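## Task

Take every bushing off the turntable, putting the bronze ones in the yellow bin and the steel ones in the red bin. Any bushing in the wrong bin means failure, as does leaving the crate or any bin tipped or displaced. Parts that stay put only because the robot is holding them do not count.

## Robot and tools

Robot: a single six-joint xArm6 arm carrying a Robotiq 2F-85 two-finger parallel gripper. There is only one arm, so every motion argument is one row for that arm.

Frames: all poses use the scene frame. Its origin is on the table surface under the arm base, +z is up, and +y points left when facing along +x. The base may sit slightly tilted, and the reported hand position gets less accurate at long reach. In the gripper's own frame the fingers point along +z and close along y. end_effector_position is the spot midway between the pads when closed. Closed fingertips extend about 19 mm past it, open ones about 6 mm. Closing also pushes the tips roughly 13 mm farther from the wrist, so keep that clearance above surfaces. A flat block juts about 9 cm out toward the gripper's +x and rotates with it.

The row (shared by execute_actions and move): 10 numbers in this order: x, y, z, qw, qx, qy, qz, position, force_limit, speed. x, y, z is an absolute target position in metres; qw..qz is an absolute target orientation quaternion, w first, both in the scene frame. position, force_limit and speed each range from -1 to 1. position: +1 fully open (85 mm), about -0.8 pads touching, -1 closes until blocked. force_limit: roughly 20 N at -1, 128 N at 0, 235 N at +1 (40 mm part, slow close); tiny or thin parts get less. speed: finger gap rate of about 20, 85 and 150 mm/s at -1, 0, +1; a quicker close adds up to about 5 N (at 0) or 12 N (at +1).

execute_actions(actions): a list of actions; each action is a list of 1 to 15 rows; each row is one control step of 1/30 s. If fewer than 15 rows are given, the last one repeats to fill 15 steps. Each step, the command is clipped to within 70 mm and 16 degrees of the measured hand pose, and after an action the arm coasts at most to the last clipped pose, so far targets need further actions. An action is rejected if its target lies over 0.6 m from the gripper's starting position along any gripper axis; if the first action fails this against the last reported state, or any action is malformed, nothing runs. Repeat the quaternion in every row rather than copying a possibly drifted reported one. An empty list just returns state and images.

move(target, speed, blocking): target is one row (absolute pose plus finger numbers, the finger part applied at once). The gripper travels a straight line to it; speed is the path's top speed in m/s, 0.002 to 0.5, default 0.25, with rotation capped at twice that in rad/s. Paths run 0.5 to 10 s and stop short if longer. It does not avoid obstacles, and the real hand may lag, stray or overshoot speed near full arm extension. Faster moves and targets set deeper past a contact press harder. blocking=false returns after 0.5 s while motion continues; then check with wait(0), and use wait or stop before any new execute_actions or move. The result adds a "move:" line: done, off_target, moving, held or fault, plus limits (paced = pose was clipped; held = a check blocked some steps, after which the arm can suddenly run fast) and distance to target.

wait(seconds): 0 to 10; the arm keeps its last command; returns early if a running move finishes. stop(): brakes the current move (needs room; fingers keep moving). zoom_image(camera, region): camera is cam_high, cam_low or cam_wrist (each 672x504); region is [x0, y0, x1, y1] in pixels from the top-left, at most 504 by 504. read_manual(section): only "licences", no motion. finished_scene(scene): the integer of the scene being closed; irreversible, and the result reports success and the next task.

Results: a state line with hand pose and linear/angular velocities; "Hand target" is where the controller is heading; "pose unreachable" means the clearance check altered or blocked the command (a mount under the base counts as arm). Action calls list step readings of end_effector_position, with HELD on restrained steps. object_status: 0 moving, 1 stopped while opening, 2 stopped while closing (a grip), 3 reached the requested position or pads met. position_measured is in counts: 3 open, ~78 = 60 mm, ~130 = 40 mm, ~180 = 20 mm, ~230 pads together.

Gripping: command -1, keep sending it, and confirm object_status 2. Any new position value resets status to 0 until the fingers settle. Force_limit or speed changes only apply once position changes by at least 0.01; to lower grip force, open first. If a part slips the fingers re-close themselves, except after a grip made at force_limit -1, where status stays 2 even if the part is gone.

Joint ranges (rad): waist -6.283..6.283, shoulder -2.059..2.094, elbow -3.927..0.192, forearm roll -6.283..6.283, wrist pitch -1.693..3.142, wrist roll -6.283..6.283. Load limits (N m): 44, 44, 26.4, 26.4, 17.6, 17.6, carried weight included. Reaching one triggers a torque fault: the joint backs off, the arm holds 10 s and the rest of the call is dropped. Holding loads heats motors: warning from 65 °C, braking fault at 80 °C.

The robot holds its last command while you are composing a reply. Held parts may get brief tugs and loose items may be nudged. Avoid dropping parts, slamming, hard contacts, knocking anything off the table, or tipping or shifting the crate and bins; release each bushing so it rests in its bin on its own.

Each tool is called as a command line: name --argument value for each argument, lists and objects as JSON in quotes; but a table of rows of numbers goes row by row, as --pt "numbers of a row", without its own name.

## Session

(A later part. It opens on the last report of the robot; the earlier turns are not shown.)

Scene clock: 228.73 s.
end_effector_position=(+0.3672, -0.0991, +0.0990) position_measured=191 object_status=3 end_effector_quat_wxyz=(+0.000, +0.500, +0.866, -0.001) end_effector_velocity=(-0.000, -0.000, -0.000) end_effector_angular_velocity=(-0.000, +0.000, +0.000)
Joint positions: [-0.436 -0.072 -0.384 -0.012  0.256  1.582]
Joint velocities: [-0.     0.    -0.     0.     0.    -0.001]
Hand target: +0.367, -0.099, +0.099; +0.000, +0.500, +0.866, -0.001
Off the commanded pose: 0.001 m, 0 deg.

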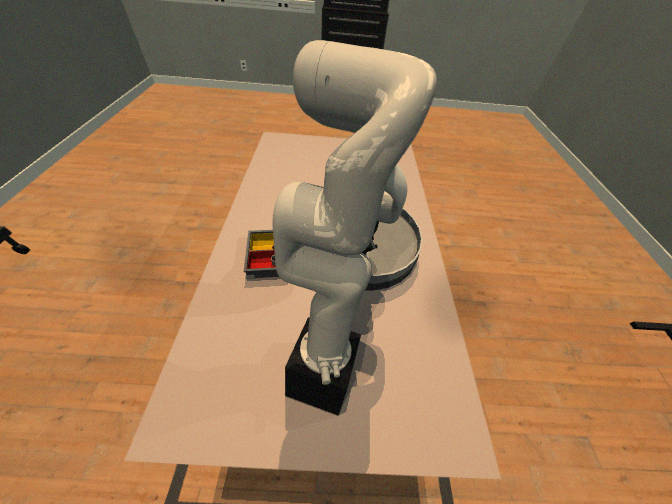

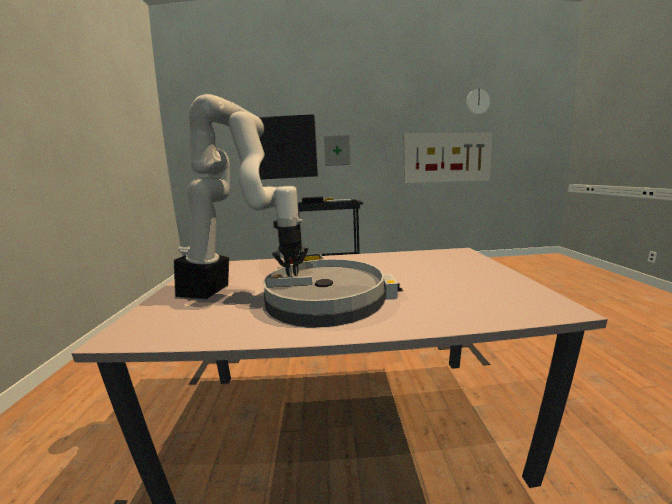

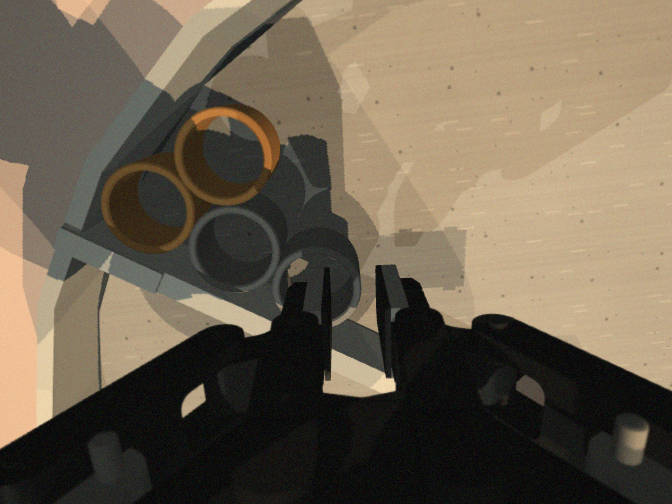

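execute_actions --actions '[[[0.3677,-0.0988,0.098,0,0.5,0.866,0,-0.49,-0.5,0],[0.3677,-0.0988,0.0965,0,0.5,0.866,0,-0.49,-0.5,0],[0.3677,-0.0988,0.0945,0,0.5,0.866,0,-0.49,-0.5,0],[0.3677,-0.0988,0.092,0,0.5,0.866,0,-0.49,-0.5,0],[0.3677,-0.0988,0.0895,0,0.5,0.866,0,-0.49,-0.5,0],[0.3677,-0.0988,0.087,0,0.5,0.866,0,-0.49,-0.5,0],[0.3677,-0.0988,0.0845,0,0.5,0.866,0,-0.49,-0.5,0],[0.3677,-0.0988,0.082,0,0.5,0.866,0,-0.49,-0.5,0],[0.3677,-0.0988,0.0795,0,0.5,0.866,0,-0.49,-0.5,0],[0.3677,-0.0988,0.0775,0,0.5,0.866,0,-0.49,-0.5,0],[0.3677,-0.0988,0.0755,0,0.5,0.866,0,-0.49,-0.5,0],[0.3677,-0.0988,0.0745,0,0.5,0.866,0,-0.49,-0.5,0],[0.3677,-0.0988,0.074,0,0.5,0.866,0,-0.49,-0.5,0],[0.3677,-0.0988,0.074,0,0.5,0.866,0,-0.49,-0.5,0],[0.3677,-0.0988,0.074,0,0.5,0.866,0,-1,-0.5,0]],[[0.3677,-0.0988,0.074,0,0.5,0.866,0,-1,-0.5,0],[0.3677,-0.0988,0.074,0,0.5,0.866,0,-1,-0.5,0],[0.3677,-0.0988,0.074,0,0.5,0.866,0,-1,-0.5,0],[0.3677,-0.0988,0.074,0,0.5,0.866,0,-1,-0.5,0],[0.3677,-0.0988,0.074,0,0.5,0.866,0,-1,-0.5,0],[0.3677,-0.0988,0.0745,0,0.5,0.866,0,-1,-0.5,0],[0.3677,-0.0988,0.076,0,0.5,0.866,0,-1,-0.5,0],[0.3677,-0.0988,0.079,0,0.5,0.866,0,-1,-0.5,0],[0.3677,-0.0988,0.083,0,0.5,0.866,0,-1,-0.5,0],[0.3677,-0.0988,0.088,0,0.5,0.866,0,-1,-0.5,0],[0.3675,-0.0975,0.094,0,0.498,0.867,0,-1,-0.5,0],[0.3672,-0.0949,0.101,0,0.494,0.87,0,-1,-0.5,0],[0.3667,-0.0911,0.108,0,0.488,0.873,0,-1,-0.5,0],[0.3661,-0.0859,0.115,0,0.479,0.878,0,-1,-0.5,0],[0.3653,-0.0795,0.121,0,0.468,0.884,0,-1,-0.5,0]],[[0.3643,-0.0718,0.126,0,0.456,0.89,0,-1,-0.5,0],[0.3632,-0.0628,0.129,0,0.44,0.898,0,-1,-0.5,0],[0.3619,-0.0525,0.131,0,0.423,0.906,0,-1,-0.5,0],[0.3604,-0.0409,0.132,0,0.404,0.915,0,-1,-0.5,0],[0.359,-0.0293,0.132,0,0.384,0.923,0,-1,-0.5,0],[0.3575,-0.0177,0.132,0,0.363,0.932,0,-1,-0.5,0],[0.3561,-0.0062,0.132,0,0.344,0.939,0,-1,-0.5,0],[0.3546,0.0054,0.132,0,0.322,0.947,0,-1,-0.5,0],[0.3532,0.017,0.132,0,0.302,0.953,0,-1,-0.5,0],[0.3517,0.0286,0.132,0,0.282,0.96,0,-1,-0.5,0],[0.3502,0.0402,0.132,0,0.261,0.965,0,-1,-0.5,0],[0.3488,0.0517,0.132,0,0.24,0.971,0,-1,-0.5,0],[0.3474,0.0633,0.132,0,0.218,0.976,0,-1,-0.5,0],[0.3459,0.0749,0.132,0,0.198,0.98,0,-1,-0.5,0],[0.3445,0.0865,0.132,0,0.175,0.985,0,-1,-0.5,0]],[[0.343,0.0981,0.131,0,0.155,0.988,0,-1,-0.5,0],[0.3415,0.1096,0.129,0,0.134,0.991,0,-1,-0.5,0],[0.3401,0.1212,0.126,0,0.111,0.994,0,-1,-0.5,0],[0.3386,0.1328,0.122,0,0.091,0.996,0,-1,-0.5,0],[0.3372,0.1444,0.117,0,0.068,0.998,0,-1,-0.5,0],[0.3357,0.156,0.112,0,0.047,0.999,0,-1,-0.5,0],[0.3343,0.1675,0.107,0,0.026,1,0,-1,-0.5,0],[0.3328,0.1791,0.102,0,0.003,1,0,-1,-0.5,0],[0.3315,0.1894,0.097,0,-0.016,1,0,-1,-0.5,0],[0.33,0.1984,0.092,0,-0.033,0.999,0,-1,-0.5,0],[0.328,0.2061,0.087,0,-0.047,0.999,0,-1,-0.5,0],[0.326,0.2126,0.082,0,-0.059,0.998,0,-1,-0.5,0],[0.324,0.2177,0.077,0,-0.068,0.998,0,-1,-0.5,0],[0.3222,0.2216,0.072,0,-0.075,0.997,0,-1,-0.5,0],[0.3208,0.2242,0.067,0,-0.08,0.997,0,-1,-0.5,0]],[[0.3198,0.2254,0.062,0,-0.083,0.997,0,-1,-0.5,0],[0.3198,0.2254,0.057,0,-0.083,0.997,0,-1,-0.5,0],[0.3198,0.2254,0.052,0,-0.083,0.997,0,-1,-0.5,0],[0.3198,0.2254,0.047,0,-0.083,0.997,0,-1,-0.5,0],[0.3198,0.2254,0.043,0,-0.083,0.997,0,-1,-0.5,0],[0.3198,0.2254,0.039,0,-0.083,0.997,0,-1,-0.5,0],[0.3198,0.2254,0.036,0,-0.083,0.997,0,-1,-0.5,0],[0.3198,0.2254,0.034,0,-0.083,0.997,0,-1,-0.5,0],[0.3198,0.2254,0.033,0,-0.083,0.997,0,-1,-0.5,0],[0.3198,0.2254,0.0325,0,-0.083,0.997,0,-1,-0.5,0],[0.3198,0.2254,0.032,0,-0.083,0.997,0,-1,-0.5,0]]]'

Scene clock: 259.10 s.
end_effector_position=(+0.3184, +0.2242, +0.0350) position_measured=212 object_status=2 end_effector_quat_wxyz=(-0.007, -0.083, +0.997, +0.002) end_effector_velocity=(+0.017, +0.013, -0.027) end_effector_angular_velocity=(-0.014, -0.076, -0.000)
Joint positions: [ 0.37   0.337 -0.605 -0.771  0.193  1.914]
Joint velocities: [-0.034  0.139 -0.124 -0.454 -0.024  0.415]
Hand target: +0.319, +0.225, +0.032; -0.003, -0.083, +0.997, +0.001
Off the commanded pose: 0.004 m, 1 deg.
Step readings (end_effector_position; steps 1 to 15: 1st action; 16 to 30: 2nd action; 31 to 45: 3rd action; 46 to 60: 4th action; 61 to 75: 5th action):
0: (+0.3672, -0.0991, +0.0990)
1: (+0.3672, -0.0991, +0.0990)
2: (+0.3673, -0.0990, +0.0989)
4: (+0.3678, -0.0990, +0.0978)
8: (+0.3675, -0.0988, +0.0910)
15: (+0.3668, -0.0985, +0.0767)
16: (+0.3668, -0.0985, +0.0758)
17: (+0.3670, -0.0986, +0.0752)
19: (+0.3677, -0.0988, +0.0748)
23: (+0.3682, -0.0990, +0.0749)
30: (+0.3676, -0.0956, +0.0939)
31: (+0.3679, -0.0931, +0.0989)
32: (+0.3679, -0.0895, +0.1040)
34: (+0.3674, -0.0788, +0.1131)
38: (+0.3620, -0.0454, +0.1223)
45: (+0.3488, +0.0284, +0.1277)
46: (+0.3470, +0.0395, +0.1285)
47: (+0.3454, +0.0507, +0.1292)
49: (+0.3423, +0.0736, +0.1301)
53: (+0.3342, +0.1193, +0.1258)
60: (+0.3189, +0.1898, +0.1012)
61: (+0.3170, +0.1973, +0.0961)
62: (+0.3154, +0.2036, +0.0906)
64: (+0.3135, +0.2127, +0.0789)
68: (+0.3140, +0.2198, +0.0557)
75: end_effector_position above

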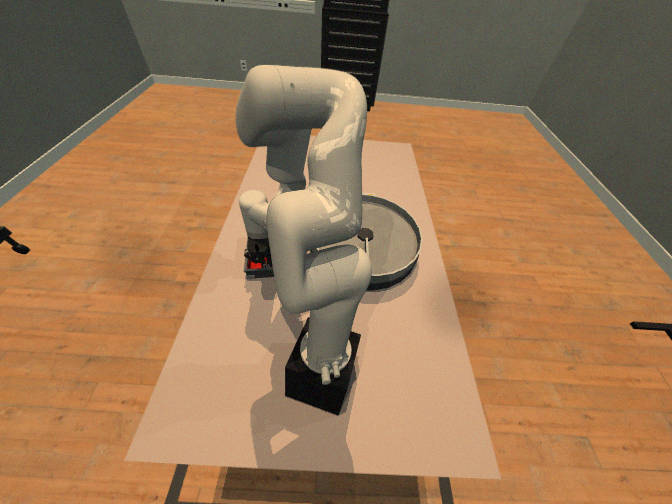

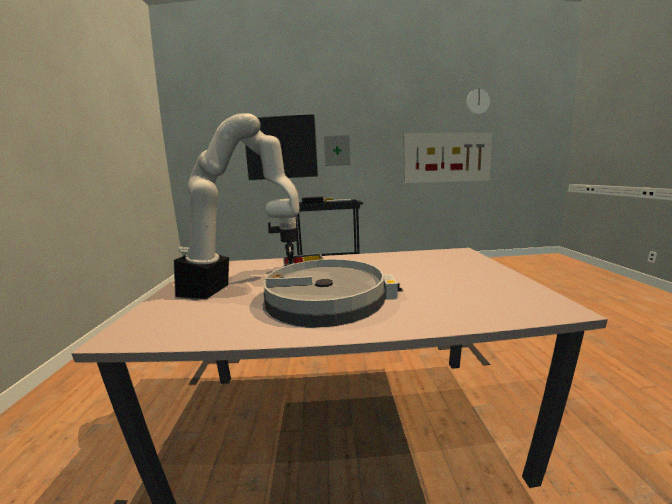

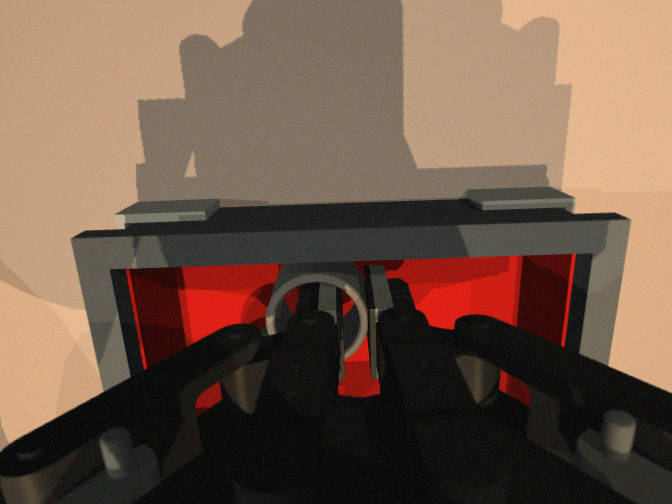

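execute_actions --actions '[[[0.3198,0.2254,0.032,0,-0.083,0.997,0,-0.49,-0.5,0],[0.3198,0.2254,0.032,0,-0.083,0.997,0,-0.49,-0.5,0],[0.3198,0.2254,0.032,0,-0.083,0.997,0,-0.49,-0.5,0],[0.3198,0.2254,0.032,0,-0.083,0.997,0,-0.49,-0.5,0],[0.3198,0.2254,0.0323,0,-0.083,0.997,0,-0.49,-0.5,0],[0.3198,0.2254,0.0342,0,-0.083,0.997,0,-0.49,-0.5,0],[0.3198,0.2254,0.0387,0,-0.083,0.997,0,-0.49,-0.5,0],[0.3198,0.2254,0.0459,0,-0.083,0.997,0,-0.49,-0.5,0],[0.3198,0.2254,0.0557,0,-0.083,0.997,0,-0.49,-0.5,0],[0.3198,0.2246,0.0673,0,-0.08,0.997,0,-0.49,-0.5,0],[0.3198,0.222,0.08,0,-0.075,0.997,0,-0.49,-0.5,0],[0.3198,0.2178,0.0927,0,-0.067,0.998,0,-0.49,-0.5,0],[0.3198,0.2128,0.1043,0,-0.057,0.998,0,-0.49,-0.5,0],[0.3198,0.2064,0.1141,0,-0.044,0.999,0,-0.49,-0.5,0],[0.3198,0.1988,0.1213,0,-0.028,1,0,-0.49,-0.5,0]],[[0.3198,0.19,0.1258,0,-0.01,1,0,-0.49,-0.5,0],[0.3198,0.1799,0.1277,0,0.01,1,0,-0.49,-0.5,0],[0.3198,0.1685,0.128,0,0.034,0.999,0,-0.49,-0.5,0],[0.3198,0.1571,0.128,0,0.057,0.998,0,-0.49,-0.5,0],[0.3198,0.1457,0.128,0,0.08,0.997,0,-0.49,-0.5,0],[0.3198,0.1343,0.128,0,0.104,0.995,0,-0.49,-0.5,0],[0.3198,0.1229,0.128,0,0.127,0.992,0,-0.49,-0.5,0],[0.3198,0.1116,0.128,0,0.15,0.989,0,-0.49,-0.5,0],[0.3198,0.1002,0.128,0,0.173,0.985,0,-0.49,-0.5,0],[0.3198,0.0888,0.128,0,0.196,0.981,0,-0.49,-0.5,0],[0.3198,0.0774,0.128,0,0.219,0.976,0,-0.49,-0.5,0],[0.3198,0.066,0.128,0,0.241,0.97,0,-0.49,-0.5,0],[0.3198,0.0546,0.128,0,0.264,0.965,0,-0.49,-0.5,0],[0.3198,0.0432,0.128,0,0.286,0.958,0,-0.49,-0.5,0],[0.3198,0.0319,0.128,0,0.309,0.951,0,-0.49,-0.5,0]],[[0.3197,0.0205,0.127,0,0.331,0.944,0,-0.49,-0.5,0],[0.3197,0.0091,0.125,0,0.353,0.936,0,-0.49,-0.5,0],[0.3197,-0.0023,0.123,0,0.374,0.927,0,-0.49,-0.5,0],[0.3196,-0.0137,0.12,0,0.396,0.918,0,-0.49,-0.5,0],[0.3196,-0.0251,0.117,0,0.417,0.909,0,-0.49,-0.5,0],[0.3196,-0.0352,0.114,0,0.436,0.9,0,-0.49,-0.5,0],[0.3195,-0.044,0.111,0,0.452,0.892,0,-0.49,-0.5,0],[0.3195,-0.0516,0.108,0,0.466,0.885,0,-0.49,-0.5,0],[0.3195,-0.058,0.105,0,0.477,0.879,0,-0.49,-0.5,0],[0.3195,-0.063,0.102,0,0.487,0.874,0,-0.49,-0.5,0],[0.3195,-0.0668,0.1,0,0.493,0.87,0,-0.49,-0.5,0],[0.3195,-0.0693,0.099,0,0.498,0.867,0,-0.49,-0.5,0],[0.3195,-0.0706,0.098,0,0.5,0.866,0,-0.49,-0.5,0]]]'

wait --seconds 0.6

zoom_image --camera "cam_wrist" --region '[250, 200, 450, 400]'

Scene clock: 272.50 s.
end_effector_position=(+0.3152, -0.0584, +0.1066) position_measured=191 object_status=3 end_effector_quat_wxyz=(+0.003, +0.487, +0.874, -0.007) end_effector_velocity=(+0.018, -0.130, -0.057) end_effector_angular_velocity=(+0.065, -0.001, -0.397)
Joint positions: [-0.361 -0.253 -0.177 -0.136  0.231  1.744]
Joint velocities: [-0.402  0.417 -0.16   0.477 -0.269 -0.454]
Hand target: +0.318, -0.070, +0.100; +0.002, +0.501, +0.866, -0.004
Off the commanded pose: 0.016 m, 2 deg.
Step readings (end_effector_position; steps 1 to 15: 1st action; 16 to 30: 2nd action; 31 to 45: 3rd action):
0: (+0.3194, +0.2254, +0.0323)
1: (+0.3194, +0.2254, +0.0323)
2: (+0.3195, +0.2254, +0.0323)
4: (+0.3197, +0.2255, +0.0322)
8: (+0.3196, +0.2252, +0.0332)
15: (+0.3206, +0.2223, +0.0706)
16: (+0.3210, +0.2198, +0.0786)
17: (+0.3213, +0.2162, +0.0862)
19: (+0.3218, +0.2046, +0.0988)
23: (+0.3209, +0.1656, +0.1107)
30: (+0.3187, +0.0898, +0.1172)
31: (+0.3185, +0.0788, +0.1178)
32: (+0.3184, +0.0678, +0.1184)
34: (+0.3180, +0.0457, +0.1191)
38: (+0.3163, +0.0013, +0.1175)
45: end_effector_position above

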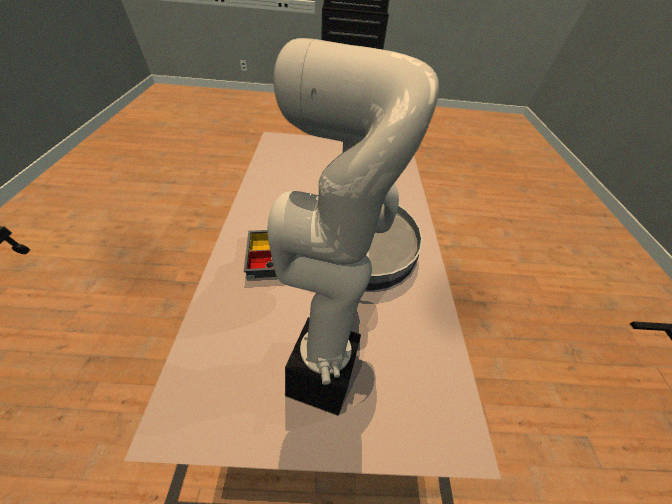

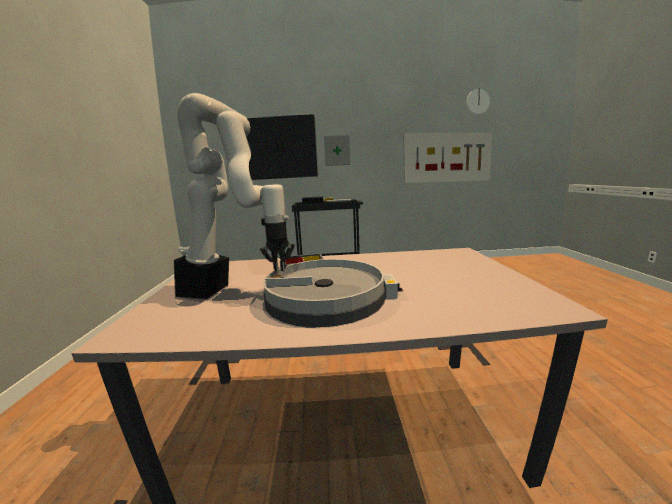

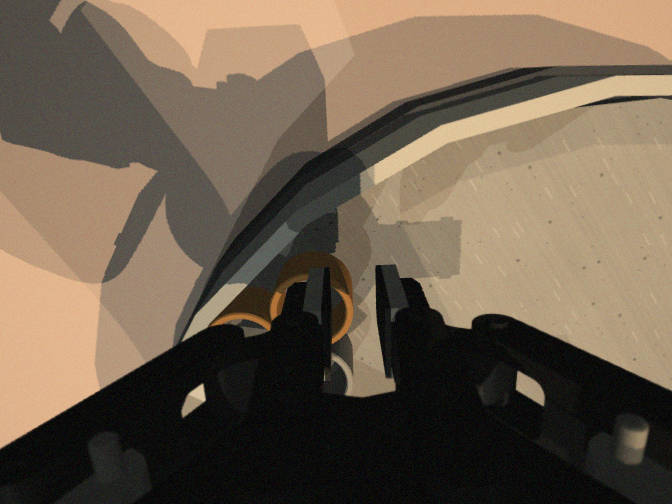

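Scene clock: 273.10 s.
end_effector_position=(+0.3182, -0.0701, +0.1004) position_measured=191 object_status=3 end_effector_quat_wxyz=(+0.002, +0.501, +0.866, -0.004) end_effector_velocity=(-0.000, -0.001, -0.000) end_effector_angular_velocity=(-0.000, +0.000, -0.004)
Joint positions: [-0.395 -0.207 -0.196 -0.082  0.201  1.691]
Joint velocities: [-0.003  0.001 -0.     0.001 -0.     0.   ]
Hand target: +0.318, -0.070, +0.100; +0.002, +0.501, +0.866, -0.004
Off the commanded pose: 0.003 m, 0 deg.
wait: 0.60 s; at rest by 0.37 s

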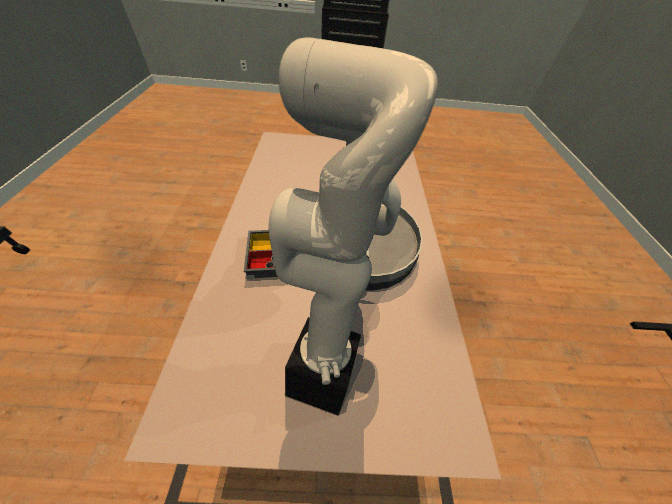

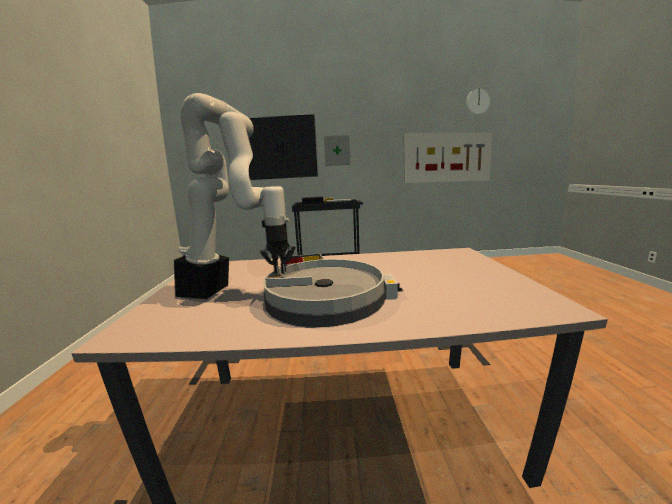

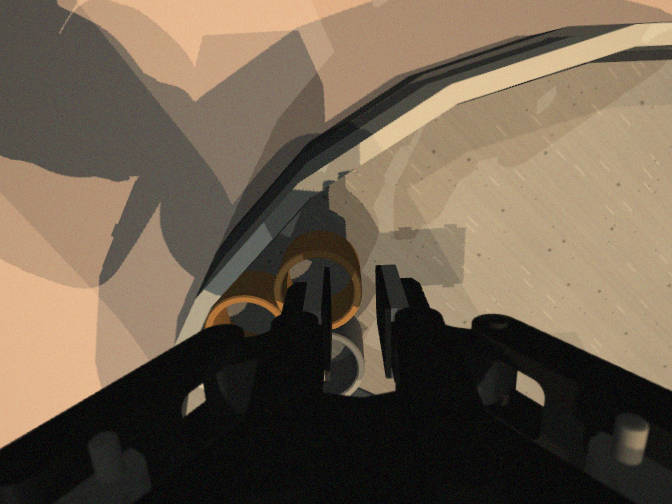

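Region (250, 200, 450, 400) of cam_wrist's 672x504 image, scaled by 2.520, with more detail than that image has.

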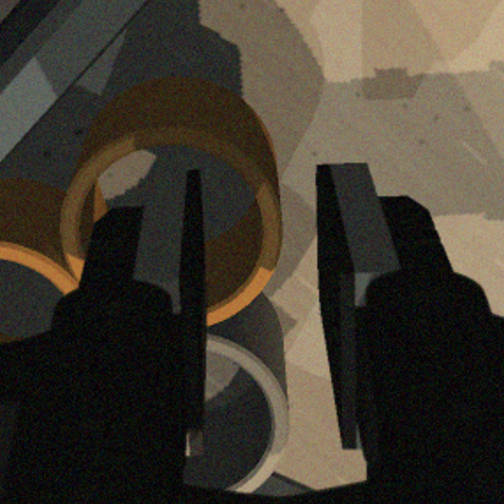

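execute_actions --actions '[]'

zoom_image --camera "cam_wrist" --region '[250, 200, 450, 400]'

Scene clock: 282.53 s.
end_effector_position=(+0.3181, -0.0702, +0.1004) position_measured=191 object_status=3 end_effector_quat_wxyz=(+0.002, +0.501, +0.866, -0.004) end_effector_velocity=(-0.000, -0.000, -0.000) end_effector_angular_velocity=(-0.000, +0.000, -0.000)
Joint positions: [-0.395 -0.206 -0.196 -0.082  0.201  1.691]
Joint velocities: [-0.  0.  0.  0. -0. -0.]
Hand target: +0.318, -0.070, +0.100; +0.002, +0.501, +0.866, -0.004
Off the commanded pose: 0.003 m, 0 deg.

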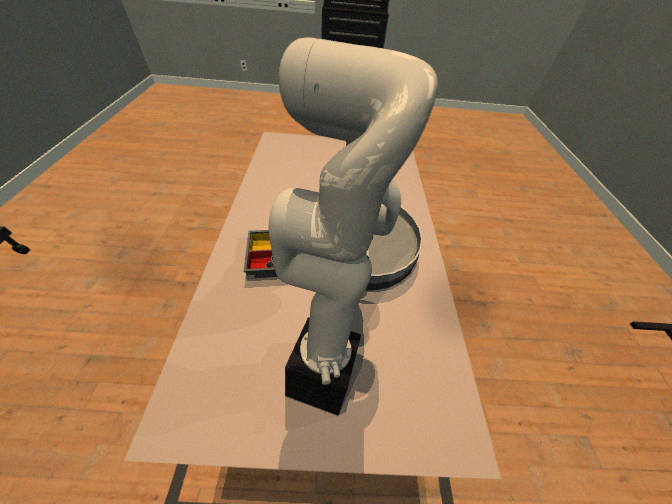

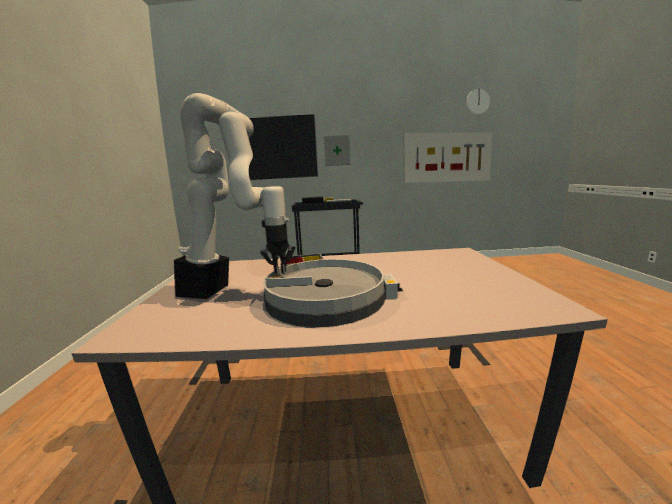

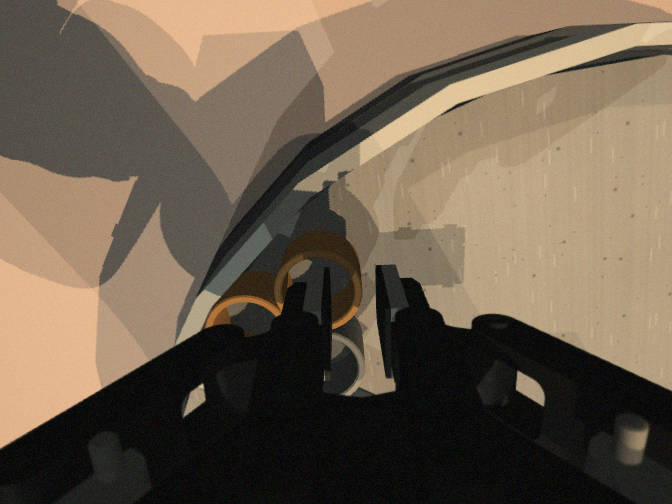

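Region (250, 200, 450, 400) of cam_wrist's 672x504 image, scaled by 2.520, with more detail than that image has.

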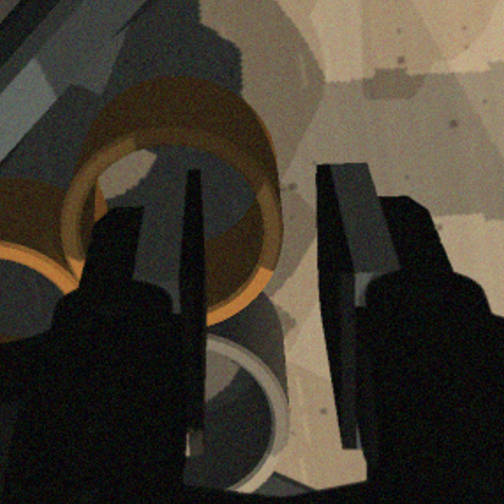

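execute_actions --actions '[[[0.3197,-0.0707,0.098,0,0.5,0.866,0,-0.49,-0.5,0],[0.3197,-0.0707,0.098,0,0.5,0.866,0,-0.49,-0.5,0],[0.3197,-0.0707,0.097,0,0.5,0.866,0,-0.49,-0.5,0],[0.3197,-0.0707,0.095,0,0.5,0.866,0,-0.49,-0.5,0],[0.3197,-0.0707,0.0925,0,0.5,0.866,0,-0.49,-0.5,0],[0.3197,-0.0707,0.0895,0,0.5,0.866,0,-0.49,-0.5,0],[0.3197,-0.0707,0.0865,0,0.5,0.866,0,-0.49,-0.5,0],[0.3197,-0.0707,0.0835,0,0.5,0.866,0,-0.49,-0.5,0],[0.3197,-0.0707,0.0805,0,0.5,0.866,0,-0.49,-0.5,0],[0.3197,-0.0707,0.078,0,0.5,0.866,0,-0.49,-0.5,0],[0.3197,-0.0707,0.076,0,0.5,0.866,0,-0.49,-0.5,0],[0.3197,-0.0707,0.0747,0,0.5,0.866,0,-0.49,-0.5,0],[0.3197,-0.0707,0.074,0,0.5,0.866,0,-0.49,-0.5,0],[0.3197,-0.0707,0.074,0,0.5,0.866,0,-0.49,-0.5,0],[0.3197,-0.0707,0.074,0,0.5,0.866,0,-1,-0.5,0]], [[0.3197,-0.0707,0.074,0,0.5,0.866,0,-1,-0.5,0],[0.3197,-0.0707,0.074,0,0.5,0.866,0,-1,-0.5,0],[0.3197,-0.0707,0.074,0,0.5,0.866,0,-1,-0.5,0],[0.3197,-0.0707,0.074,0,0.5,0.866,0,-1,-0.5,0],[0.3197,-0.0707,0.074,0,0.5,0.866,0,-1,-0.5,0],[0.3197,-0.0707,0.0745,0,0.5,0.866,0,-1,-0.5,0],[0.3197,-0.0707,0.076,0,0.5,0.866,0,-1,-0.5,0],[0.3197,-0.0707,0.079,0,0.5,0.866,0,-1,-0.5,0],[0.3197,-0.0707,0.083,0,0.5,0.866,0,-1,-0.5,0],[0.3197,-0.0707,0.088,0,0.5,0.866,0,-1,-0.5,0],[0.3198,-0.0704,0.094,0,0.499,0.866,0,-1,-0.5,0],[0.3202,-0.0693,0.101,0,0.498,0.867,0,-1,-0.5,0],[0.3211,-0.0670,0.108,0,0.494,0.870,0,-1,-0.5,0],[0.3225,-0.0629,0.115,0,0.487,0.873,0,-1,-0.5,0],[0.3247,-0.0570,0.121,0,0.477,0.879,0,-1,-0.5,0]], [[0.3274,-0.0493,0.126,0,0.464,0.886,0,-1,-0.5,0],[0.3308,-0.0400,0.129,0,0.448,0.894,0,-1,-0.5,0],[0.3345,-0.0297,0.131,0,0.431,0.903,0,-1,-0.5,0],[0.3384,-0.0190,0.132,0,0.412,0.911,0,-1,-0.5,0],[0.3423,-0.0083,0.132,0,0.393,0.919,0,-1,-0.5,0],[0.3461,0.0024,0.132,0,0.375,0.927,0,-1,-0.5,0],[0.3500,0.0131,0.132,0,0.356,0.935,0,-1,-0.5,0],[0.3539,0.0238,0.132,0,0.336,0.942,0,-1,-0.5,0],[0.3578,0.0345,0.132,0,0.317,0.948,0,-1,-0.5,0],[0.3616,0.0452,0.132,0,0.298,0.955,0,-1,-0.5,0],[0.3655,0.0559,0.132,0,0.278,0.961,0,-1,-0.5,0],[0.3694,0.0666,0.132,0,0.258,0.966,0,-1,-0.5,0],[0.3732,0.0773,0.132,0,0.239,0.971,0,-1,-0.5,0],[0.3771,0.0880,0.132,0,0.219,0.976,0,-1,-0.5,0],[0.3810,0.0987,0.132,0,0.199,0.980,0,-1,-0.5,0]], [[0.3848,0.1094,0.130,0,0.178,0.984,0,-1,-0.5,0],[0.3887,0.1201,0.126,0,0.158,0.987,0,-1,-0.5,0],[0.3926,0.1308,0.121,0,0.138,0.990,0,-1,-0.5,0],[0.3965,0.1415,0.116,0,0.118,0.993,0,-1,-0.5,0],[0.4003,0.1522,0.111,0,0.098,0.995,0,-1,-0.5,0],[0.4042,0.1629,0.106,0,0.077,0.997,0,-1,-0.5,0],[0.4081,0.1736,0.101,0,0.057,0.998,0,-1,-0.5,0],[0.4119,0.1843,0.096,0,0.036,0.999,0,-1,-0.5,0],[0.4158,0.1950,0.091,0,0.016,1,0,-1,-0.5,0],[0.4197,0.2057,0.086,0,-0.005,1,0,-1,-0.5,0],[0.4234,0.2160,0.081,0,-0.024,1,0,-1,-0.5,0],[0.4268,0.2253,0.076,0,-0.042,0.999,0,-1,-0.5,0],[0.4296,0.2330,0.071,0,-0.057,0.998,0,-1,-0.5,0],[0.4317,0.2389,0.067,0,-0.068,0.998,0,-1,-0.5,0],[0.4332,0.2430,0.063,0,-0.076,0.997,0,-1,-0.5,0]], [[0.4340,0.2453,0.059,0,-0.080,0.997,0,-1,-0.5,0],[0.4344,0.2464,0.055,0,-0.082,0.997,0,-1,-0.5,0],[0.4345,0.2467,0.051,0,-0.083,0.997,0,-1,-0.5,0],[0.4345,0.2467,0.047,0,-0.083,0.997,0,-1,-0.5,0],[0.4345,0.2467,0.043,0,-0.083,0.997,0,-1,-0.5,0],[0.4345,0.2467,0.039,0,-0.083,0.997,0,-1,-0.5,0],[0.4345,0.2467,0.036,0,-0.083,0.997,0,-1,-0.5,0],[0.4345,0.2467,0.034,0,-0.083,0.997,0,-1,-0.5,0],[0.4345,0.2467,0.0325,0,-0.083,0.997,0,-1,-0.5,0],[0.4345,0.2467,0.032,0,-0.083,0.997,0,-1,-0.5,0]]]'

Scene clock: 320.17 s.
end_effector_position=(+0.4298, +0.2436, +0.0316) position_measured=212 object_status=2 end_effector_quat_wxyz=(-0.004, -0.083, +0.997, -0.002) end_effector_velocity=(+0.022, +0.017, -0.014) end_effector_angular_velocity=(+0.010, -0.024, +0.008)
Joint positions: [ 0.338  0.484 -0.936 -0.425  0.345  1.525]
Joint velocities: [ 0.002  0.087 -0.1   -0.023 -0.011  0.014]
Hand target: +0.434, +0.247, +0.032; +0.000, -0.083, +0.997, +0.000
Off the commanded pose: 0.006 m, 0 deg.
Step readings (end_effector_position; steps 1 to 15: 1st action; 16 to 30: 2nd action; 31 to 45: 3rd action; 46 to 60: 4th action; 61 to 75: 5th action):
0: (+0.3181, -0.0702, +0.1004)
1: (+0.3181, -0.0702, +0.1004)
2: (+0.3183, -0.0702, +0.1003)
4: (+0.3191, -0.0705, +0.0991)
8: (+0.3197, -0.0707, +0.0937)
15: (+0.3184, -0.0703, +0.0779)
16: (+0.3185, -0.0703, +0.0766)
17: (+0.3187, -0.0704, +0.0758)
19: (+0.3195, -0.0706, +0.0750)
23: (+0.3207, -0.0709, +0.0752)
30: (+0.3205, -0.0691, +0.0926)
31: (+0.3218, -0.0674, +0.0975)
32: (+0.3234, -0.0646, +0.1025)
34: (+0.3282, -0.0550, +0.1119)
38: (+0.3391, -0.0237, +0.1242)
45: (+0.3594, +0.0480, +0.1342)
46: (+0.3628, +0.0589, +0.1352)
47: (+0.3663, +0.0698, +0.1360)
49: (+0.3735, +0.0919, +0.1361)
53: (+0.3851, +0.1330, +0.1263)
60: (+0.4063, +0.1983, +0.0981)
61: (+0.4096, +0.2070, +0.0933)
62: (+0.4129, +0.2153, +0.0882)
64: (+0.4191, +0.2290, +0.0769)
68: (+0.4271, +0.2405, +0.0532)
75: end_effector_position above

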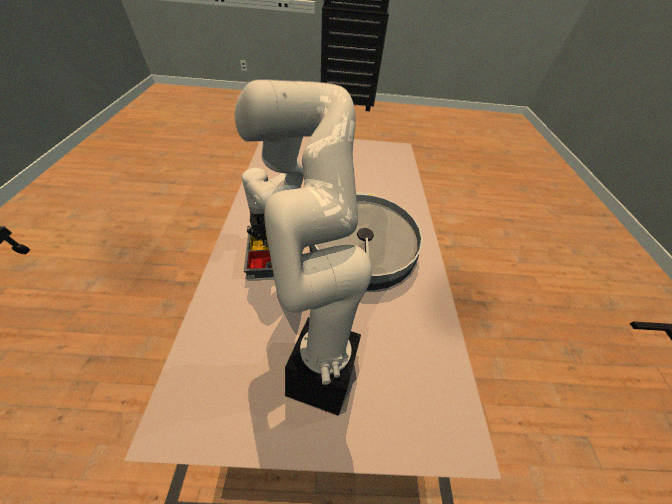

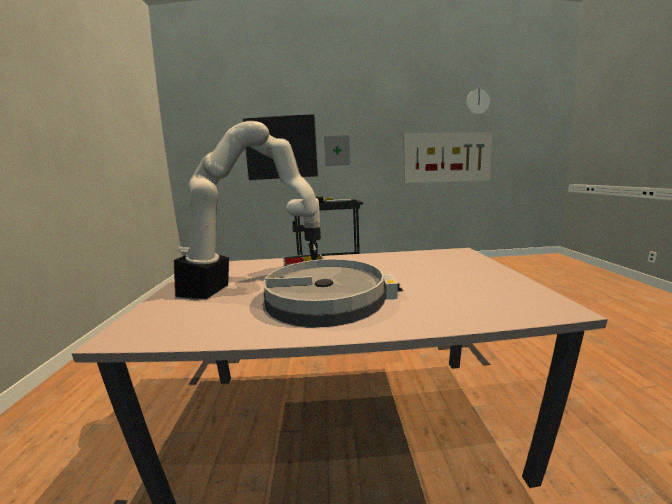

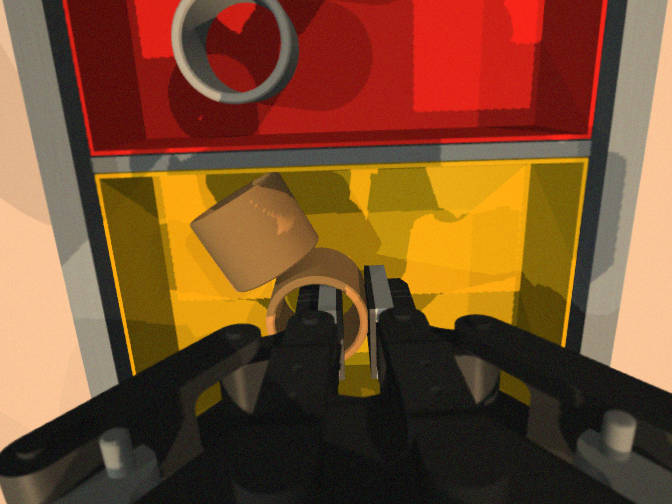

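execute_actions --actions '[[[0.4345,0.2467,0.032,0,-0.083,0.997,0,-0.49,-0.5,0],[0.4345,0.2467,0.032,0,-0.083,0.997,0,-0.49,-0.5,0],[0.4345,0.2467,0.032,0,-0.083,0.997,0,-0.49,-0.5,0],[0.4345,0.2467,0.032,0,-0.083,0.997,0,-0.49,-0.5,0],[0.4345,0.2467,0.0323,0,-0.083,0.997,0,-0.49,-0.5,0],[0.4345,0.2467,0.034,0,-0.083,0.997,0,-0.49,-0.5,0],[0.4345,0.2467,0.038,0,-0.083,0.997,0,-0.49,-0.5,0],[0.4345,0.2467,0.0445,0,-0.083,0.997,0,-0.49,-0.5,0],[0.4345,0.2467,0.053,0,-0.083,0.997,0,-0.49,-0.5,0],[0.4344,0.2464,0.0635,0,-0.082,0.997,0,-0.49,-0.5,0],[0.4341,0.2453,0.075,0,-0.080,0.997,0,-0.49,-0.5,0],[0.4334,0.2429,0.0865,0,-0.076,0.997,0,-0.49,-0.5,0],[0.4322,0.2387,0.097,0,-0.069,0.998,0,-0.49,-0.5,0],[0.4305,0.2327,0.1055,0,-0.058,0.998,0,-0.49,-0.5,0],[0.4282,0.2249,0.112,0,-0.044,0.999,0,-0.49,-0.5,0]], [[0.4255,0.2154,0.116,0,-0.028,1,0,-0.49,-0.5,0],[0.4225,0.2049,0.1178,0,-0.010,1,0,-0.49,-0.5,0],[0.4194,0.1940,0.118,0,0.010,1,0,-0.49,-0.5,0],[0.4163,0.1830,0.118,0,0.029,1,0,-0.49,-0.5,0],[0.4131,0.1721,0.118,0,0.048,0.999,0,-0.49,-0.5,0],[0.4100,0.1612,0.118,0,0.067,0.998,0,-0.49,-0.5,0],[0.4069,0.1503,0.118,0,0.086,0.996,0,-0.49,-0.5,0],[0.4038,0.1394,0.118,0,0.105,0.994,0,-0.49,-0.5,0],[0.4006,0.1284,0.118,0,0.124,0.992,0,-0.49,-0.5,0],[0.3975,0.1175,0.118,0,0.143,0.990,0,-0.49,-0.5,0],[0.3944,0.1066,0.118,0,0.162,0.987,0,-0.49,-0.5,0],[0.3913,0.0957,0.118,0,0.181,0.983,0,-0.49,-0.5,0],[0.3881,0.0848,0.118,0,0.200,0.980,0,-0.49,-0.5,0],[0.3850,0.0739,0.118,0,0.218,0.976,0,-0.49,-0.5,0],[0.3819,0.0629,0.118,0,0.237,0.971,0,-0.49,-0.5,0]], [[0.3787,0.0520,0.118,0,0.256,0.967,0,-0.49,-0.5,0],[0.3756,0.0411,0.118,0,0.274,0.962,0,-0.49,-0.5,0],[0.3725,0.0302,0.118,0,0.293,0.956,0,-0.49,-0.5,0],[0.3694,0.0193,0.118,0,0.311,0.950,0,-0.49,-0.5,0],[0.3662,0.0083,0.117,0,0.329,0.944,0,-0.49,-0.5,0],[0.3631,-0.0026,0.116,0,0.347,0.938,0,-0.49,-0.5,0],[0.3600,-0.0135,0.114,0,0.365,0.931,0,-0.49,-0.5,0],[0.3569,-0.0244,0.112,0,0.383,0.924,0,-0.49,-0.5,0],[0.3537,-0.0353,0.110,0,0.400,0.916,0,-0.49,-0.5,0],[0.3506,-0.0463,0.108,0,0.418,0.909,0,-0.49,-0.5,0],[0.3475,-0.0572,0.106,0,0.435,0.900,0,-0.49,-0.5,0],[0.3445,-0.0677,0.104,0,0.452,0.892,0,-0.49,-0.5,0],[0.3418,-0.0772,0.102,0,0.466,0.885,0,-0.49,-0.5,0],[0.3395,-0.0850,0.1005,0,0.479,0.878,0,-0.49,-0.5,0],[0.3378,-0.0910,0.099,0,0.488,0.873,0,-0.49,-0.5,0]], [[0.3366,-0.0952,0.0985,0,0.494,0.869,0,-0.49,-0.5,0],[0.3359,-0.0976,0.098,0,0.498,0.867,0,-0.49,-0.5,0],[0.3356,-0.0987,0.098,0,0.5,0.866,0,-0.49,-0.5,0],[0.3355,-0.0990,0.098,0,0.5,0.866,0,-0.49,-0.5,0]]]'

zoom_image --camera "cam_wrist" --region '[250, 200, 450, 400]'

Scene clock: 337.50 s.
end_effector_position=(+0.3359, -0.0983, +0.0981) position_measured=191 object_status=3 end_effector_quat_wxyz=(+0.000, +0.499, +0.866, -0.001) end_effector_velocity=(-0.001, -0.004, -0.001) end_effector_angular_velocity=(+0.013, -0.002, -0.010)
Joint positions: [-0.456 -0.137 -0.28   0.013  0.216  1.535]
Joint velocities: [-0.009  0.007 -0.004  0.067 -0.001 -0.065]
Hand target: +0.336, -0.099, +0.098; -0.000, +0.500, +0.866, -0.000
Off the commanded pose: 0.001 m, 0 deg.
Step readings (end_effector_position; steps 1 to 15: 1st action; 16 to 30: 2nd action; 31 to 45: 3rd action; 46 to 60: 4th action):
0: (+0.4342, +0.2468, +0.0322)
1: (+0.4342, +0.2468, +0.0322)
2: (+0.4343, +0.2468, +0.0321)
4: (+0.4345, +0.2468, +0.0321)
8: (+0.4342, +0.2465, +0.0331)
15: (+0.4346, +0.2451, +0.0717)
16: (+0.4345, +0.2431, +0.0803)
17: (+0.4341, +0.2395, +0.0881)
19: (+0.4313, +0.2267, +0.0999)
23: (+0.4184, +0.1884, +0.1076)
30: (+0.3952, +0.1144, +0.1106)
31: (+0.3920, +0.1037, +0.1108)
32: (+0.3889, +0.0931, +0.1110)
34: (+0.3825, +0.0718, +0.1114)
38: (+0.3701, +0.0294, +0.1116)
45: (+0.3469, -0.0454, +0.1055)
46: (+0.3439, -0.0555, +0.1044)
47: (+0.3411, -0.0650, +0.1033)
49: (+0.3370, -0.0803, +0.1014)
53: (+0.3357, -0.0945, +0.0992)
60: end_effector_position above

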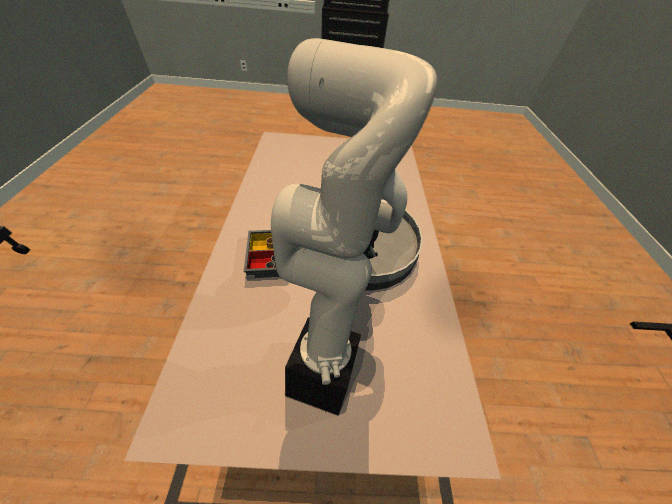

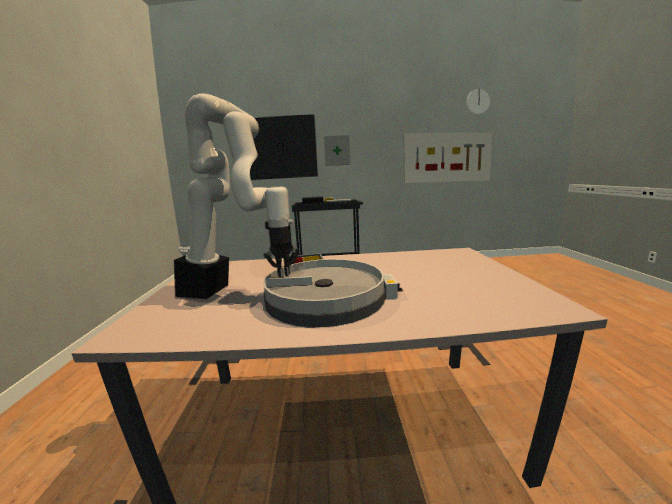

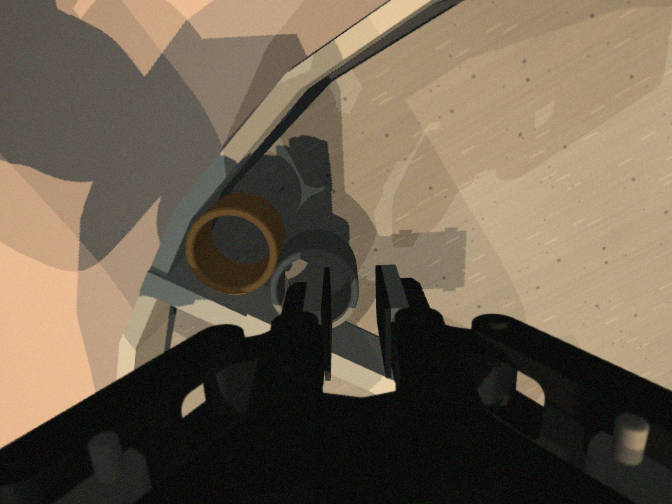

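Region (250, 200, 450, 400) of cam_wrist's 672x504 image, scaled by 2.520, with more detail than that image has.

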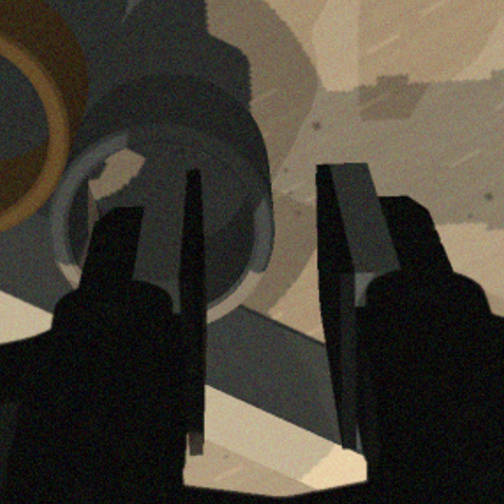

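execute_actions --actions '[[[0.3357,-0.0990,0.098,0,0.5,0.866,0,-0.49,-0.5,0],[0.3357,-0.0990,0.097,0,0.5,0.866,0,-0.49,-0.5,0],[0.3357,-0.0990,0.095,0,0.5,0.866,0,-0.49,-0.5,0],[0.3357,-0.0990,0.0925,0,0.5,0.866,0,-0.49,-0.5,0],[0.3357,-0.0990,0.0895,0,0.5,0.866,0,-0.49,-0.5,0],[0.3357,-0.0990,0.0865,0,0.5,0.866,0,-0.49,-0.5,0],[0.3357,-0.0990,0.0835,0,0.5,0.866,0,-0.49,-0.5,0],[0.3357,-0.0990,0.0805,0,0.5,0.866,0,-0.49,-0.5,0],[0.3357,-0.0990,0.078,0,0.5,0.866,0,-0.49,-0.5,0],[0.3357,-0.0990,0.076,0,0.5,0.866,0,-0.49,-0.5,0],[0.3357,-0.0990,0.0747,0,0.5,0.866,0,-0.49,-0.5,0],[0.3357,-0.0990,0.074,0,0.5,0.866,0,-0.49,-0.5,0],[0.3357,-0.0990,0.074,0,0.5,0.866,0,-0.49,-0.5,0],[0.3357,-0.0990,0.074,0,0.5,0.866,0,-0.49,-0.5,0],[0.3357,-0.0990,0.074,0,0.5,0.866,0,-1,-0.5,0]], [[0.3357,-0.0990,0.074,0,0.5,0.866,0,-1,-0.5,0],[0.3357,-0.0990,0.074,0,0.5,0.866,0,-1,-0.5,0],[0.3357,-0.0990,0.074,0,0.5,0.866,0,-1,-0.5,0],[0.3357,-0.0990,0.074,0,0.5,0.866,0,-1,-0.5,0],[0.3357,-0.0990,0.074,0,0.5,0.866,0,-1,-0.5,0],[0.3357,-0.0990,0.0745,0,0.5,0.866,0,-1,-0.5,0],[0.3357,-0.0990,0.076,0,0.5,0.866,0,-1,-0.5,0],[0.3357,-0.0990,0.079,0,0.5,0.866,0,-1,-0.5,0],[0.3357,-0.0990,0.083,0,0.5,0.866,0,-1,-0.5,0],[0.3357,-0.0990,0.088,0,0.5,0.866,0,-1,-0.5,0],[0.3357,-0.0987,0.094,0,0.5,0.866,0,-1,-0.5,0],[0.3357,-0.0975,0.101,0,0.498,0.867,0,-1,-0.5,0],[0.3357,-0.0951,0.108,0,0.494,0.869,0,-1,-0.5,0],[0.3357,-0.0908,0.115,0,0.488,0.873,0,-1,-0.5,0],[0.3358,-0.0847,0.121,0,0.479,0.878,0,-1,-0.5,0]], [[0.3358,-0.0766,0.126,0,0.467,0.884,0,-1,-0.5,0],[0.3358,-0.0669,0.129,0,0.453,0.891,0,-1,-0.5,0],[0.3359,-0.0561,0.130,0,0.437,0.899,0,-1,-0.5,0],[0.3359,-0.0449,0.130,0,0.420,0.907,0,-1,-0.5,0],[0.3360,-0.0337,0.130,0,0.404,0.915,0,-1,-0.5,0],[0.3360,-0.0225,0.130,0,0.386,0.922,0,-1,-0.5,0],[0.3361,-0.0113,0.130,0,0.369,0.929,0,-1,-0.5,0],[0.3361,-0.0001,0.130,0,0.352,0.936,0,-1,-0.5,0],[0.3362,0.0111,0.130,0,0.334,0.942,0,-1,-0.5,0],[0.3362,0.0223,0.130,0,0.317,0.948,0,-1,-0.5,0],[0.3362,0.0335,0.130,0,0.299,0.954,0,-1,-0.5,0],[0.3363,0.0447,0.130,0,0.282,0.960,0,-1,-0.5,0],[0.3363,0.0559,0.130,0,0.264,0.965,0,-1,-0.5,0],[0.3364,0.0671,0.130,0,0.246,0.969,0,-1,-0.5,0],[0.3364,0.0783,0.130,0,0.228,0.974,0,-1,-0.5,0]], [[0.3365,0.0895,0.130,0,0.209,0.978,0,-1,-0.5,0],[0.3365,0.1007,0.128,0,0.191,0.982,0,-1,-0.5,0],[0.3366,0.1119,0.125,0,0.173,0.985,0,-1,-0.5,0],[0.3366,0.1231,0.121,0,0.155,0.988,0,-1,-0.5,0],[0.3367,0.1343,0.117,0,0.136,0.991,0,-1,-0.5,0],[0.3367,0.1455,0.113,0,0.118,0.993,0,-1,-0.5,0],[0.3368,0.1567,0.109,0,0.099,0.995,0,-1,-0.5,0],[0.3368,0.1679,0.105,0,0.081,0.997,0,-1,-0.5,0],[0.3368,0.1791,0.101,0,0.062,0.998,0,-1,-0.5,0],[0.3369,0.1903,0.097,0,0.044,0.999,0,-1,-0.5,0],[0.3369,0.2015,0.093,0,0.025,1,0,-1,-0.5,0],[0.3370,0.2127,0.089,0,0.007,1,0,-1,-0.5,0],[0.3370,0.2239,0.085,0,-0.012,1,0,-1,-0.5,0],[0.3371,0.2346,0.081,0,-0.030,1,0,-1,-0.5,0],[0.3371,0.2444,0.077,0,-0.046,0.999,0,-1,-0.5,0]], [[0.3371,0.2525,0.073,0,-0.059,0.998,0,-1,-0.5,0],[0.3372,0.2586,0.069,0,-0.069,0.998,0,-1,-0.5,0],[0.3372,0.2629,0.065,0,-0.076,0.997,0,-1,-0.5,0],[0.3372,0.2653,0.061,0,-0.080,0.997,0,-1,-0.5,0],[0.3372,0.2665,0.057,0,-0.082,0.997,0,-1,-0.5,0],[0.3372,0.2668,0.053,0,-0.083,0.997,0,-1,-0.5,0],[0.3372,0.2668,0.049,0,-0.083,0.997,0,-1,-0.5,0],[0.3372,0.2668,0.045,0,-0.083,0.997,0,-1,-0.5,0],[0.3372,0.2668,0.041,0,-0.083,0.997,0,-1,-0.5,0],[0.3372,0.2668,0.038,0,-0.083,0.997,0,-1,-0.5,0],[0.3372,0.2668,0.035,0,-0.083,0.997,0,-1,-0.5,0],[0.3372,0.2668,0.033,0,-0.083,0.997,0,-1,-0.5,0],[0.3372,0.2668,0.032,0,-0.083,0.997,0,-1,-0.5,0],[0.3372,0.2668,0.032,0,-0.083,0.997,0,-1,-0.5,0],[0.3372,0.2668,0.032,0,-0.083,0.997,0,-1,-0.5,0]]]'

Scene clock: 360.83 s.
end_effector_position=(+0.3339, +0.2634, +0.0392) position_measured=212 object_status=2 end_effector_quat_wxyz=(-0.004, -0.082, +0.997, +0.001) end_effector_velocity=(+0.016, +0.019, -0.081) end_effector_angular_velocity=(-0.027, -0.018, +0.016)
Joint positions: [ 0.46   0.383 -0.713 -0.627  0.257  1.855]
Joint velocities: [-0.05   0.331 -0.218 -0.351 -0.081  0.291]
Hand target: +0.336, +0.266, +0.033; -0.002, -0.083, +0.997, +0.001
Off the commanded pose: 0.009 m, 1 deg.
Step readings (end_effector_position; steps 1 to 15: 1st action; 16 to 30: 2nd action; 31 to 45: 3rd action; 46 to 60: 4th action; 61 to 75: 5th action):
0: (+0.3357, -0.0989, +0.0980)
1: (+0.3357, -0.0989, +0.0980)
2: (+0.3357, -0.0989, +0.0980)
4: (+0.3360, -0.0990, +0.0975)
8: (+0.3357, -0.0990, +0.0912)
15: (+0.3346, -0.0986, +0.0763)
16: (+0.3348, -0.0987, +0.0756)
17: (+0.3351, -0.0988, +0.0751)
19: (+0.3358, -0.0991, +0.0748)
23: (+0.3363, -0.0992, +0.0749)
30: (+0.3360, -0.0978, +0.0932)
31: (+0.3366, -0.0961, +0.0982)
32: (+0.3372, -0.0933, +0.1031)
34: (+0.3383, -0.0833, +0.1120)
38: (+0.3370, -0.0505, +0.1205)
45: (+0.3334, +0.0217, +0.1267)
46: (+0.3332, +0.0326, +0.1276)
47: (+0.3330, +0.0436, +0.1285)
49: (+0.3327, +0.0660, +0.1298)
53: (+0.3305, +0.1117, +0.1266)
60: (+0.3264, +0.1862, +0.1077)
61: (+0.3263, +0.1964, +0.1045)
62: (+0.3263, +0.2065, +0.1010)
64: (+0.3267, +0.2260, +0.0932)
68: (+0.3293, +0.2530, +0.0728)
75: end_effector_position above

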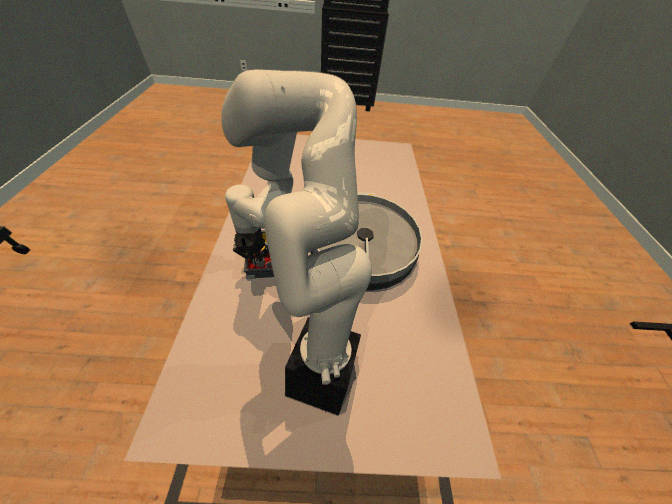

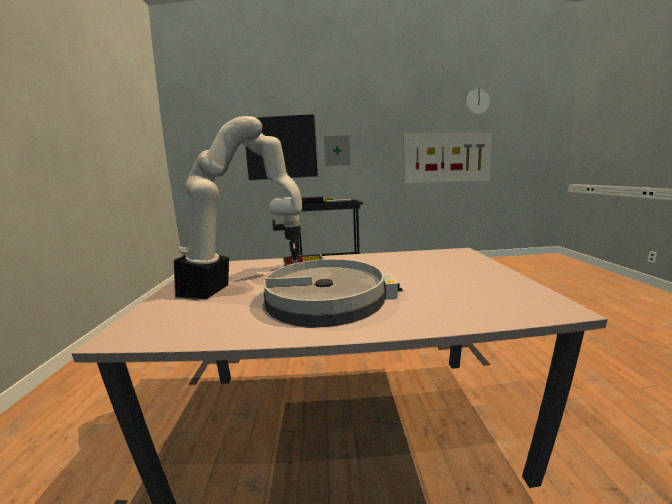

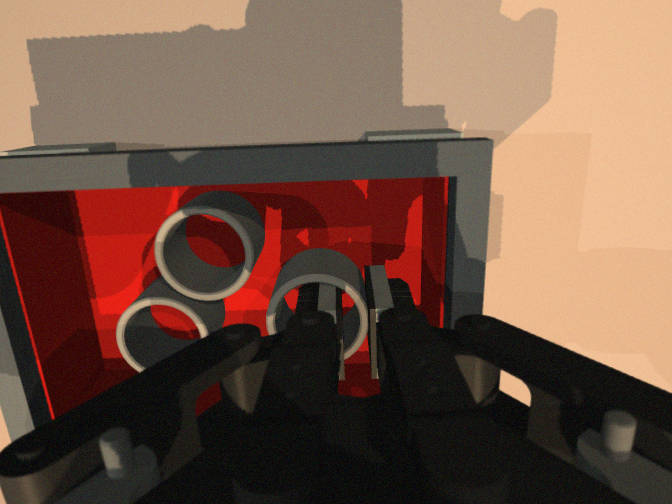

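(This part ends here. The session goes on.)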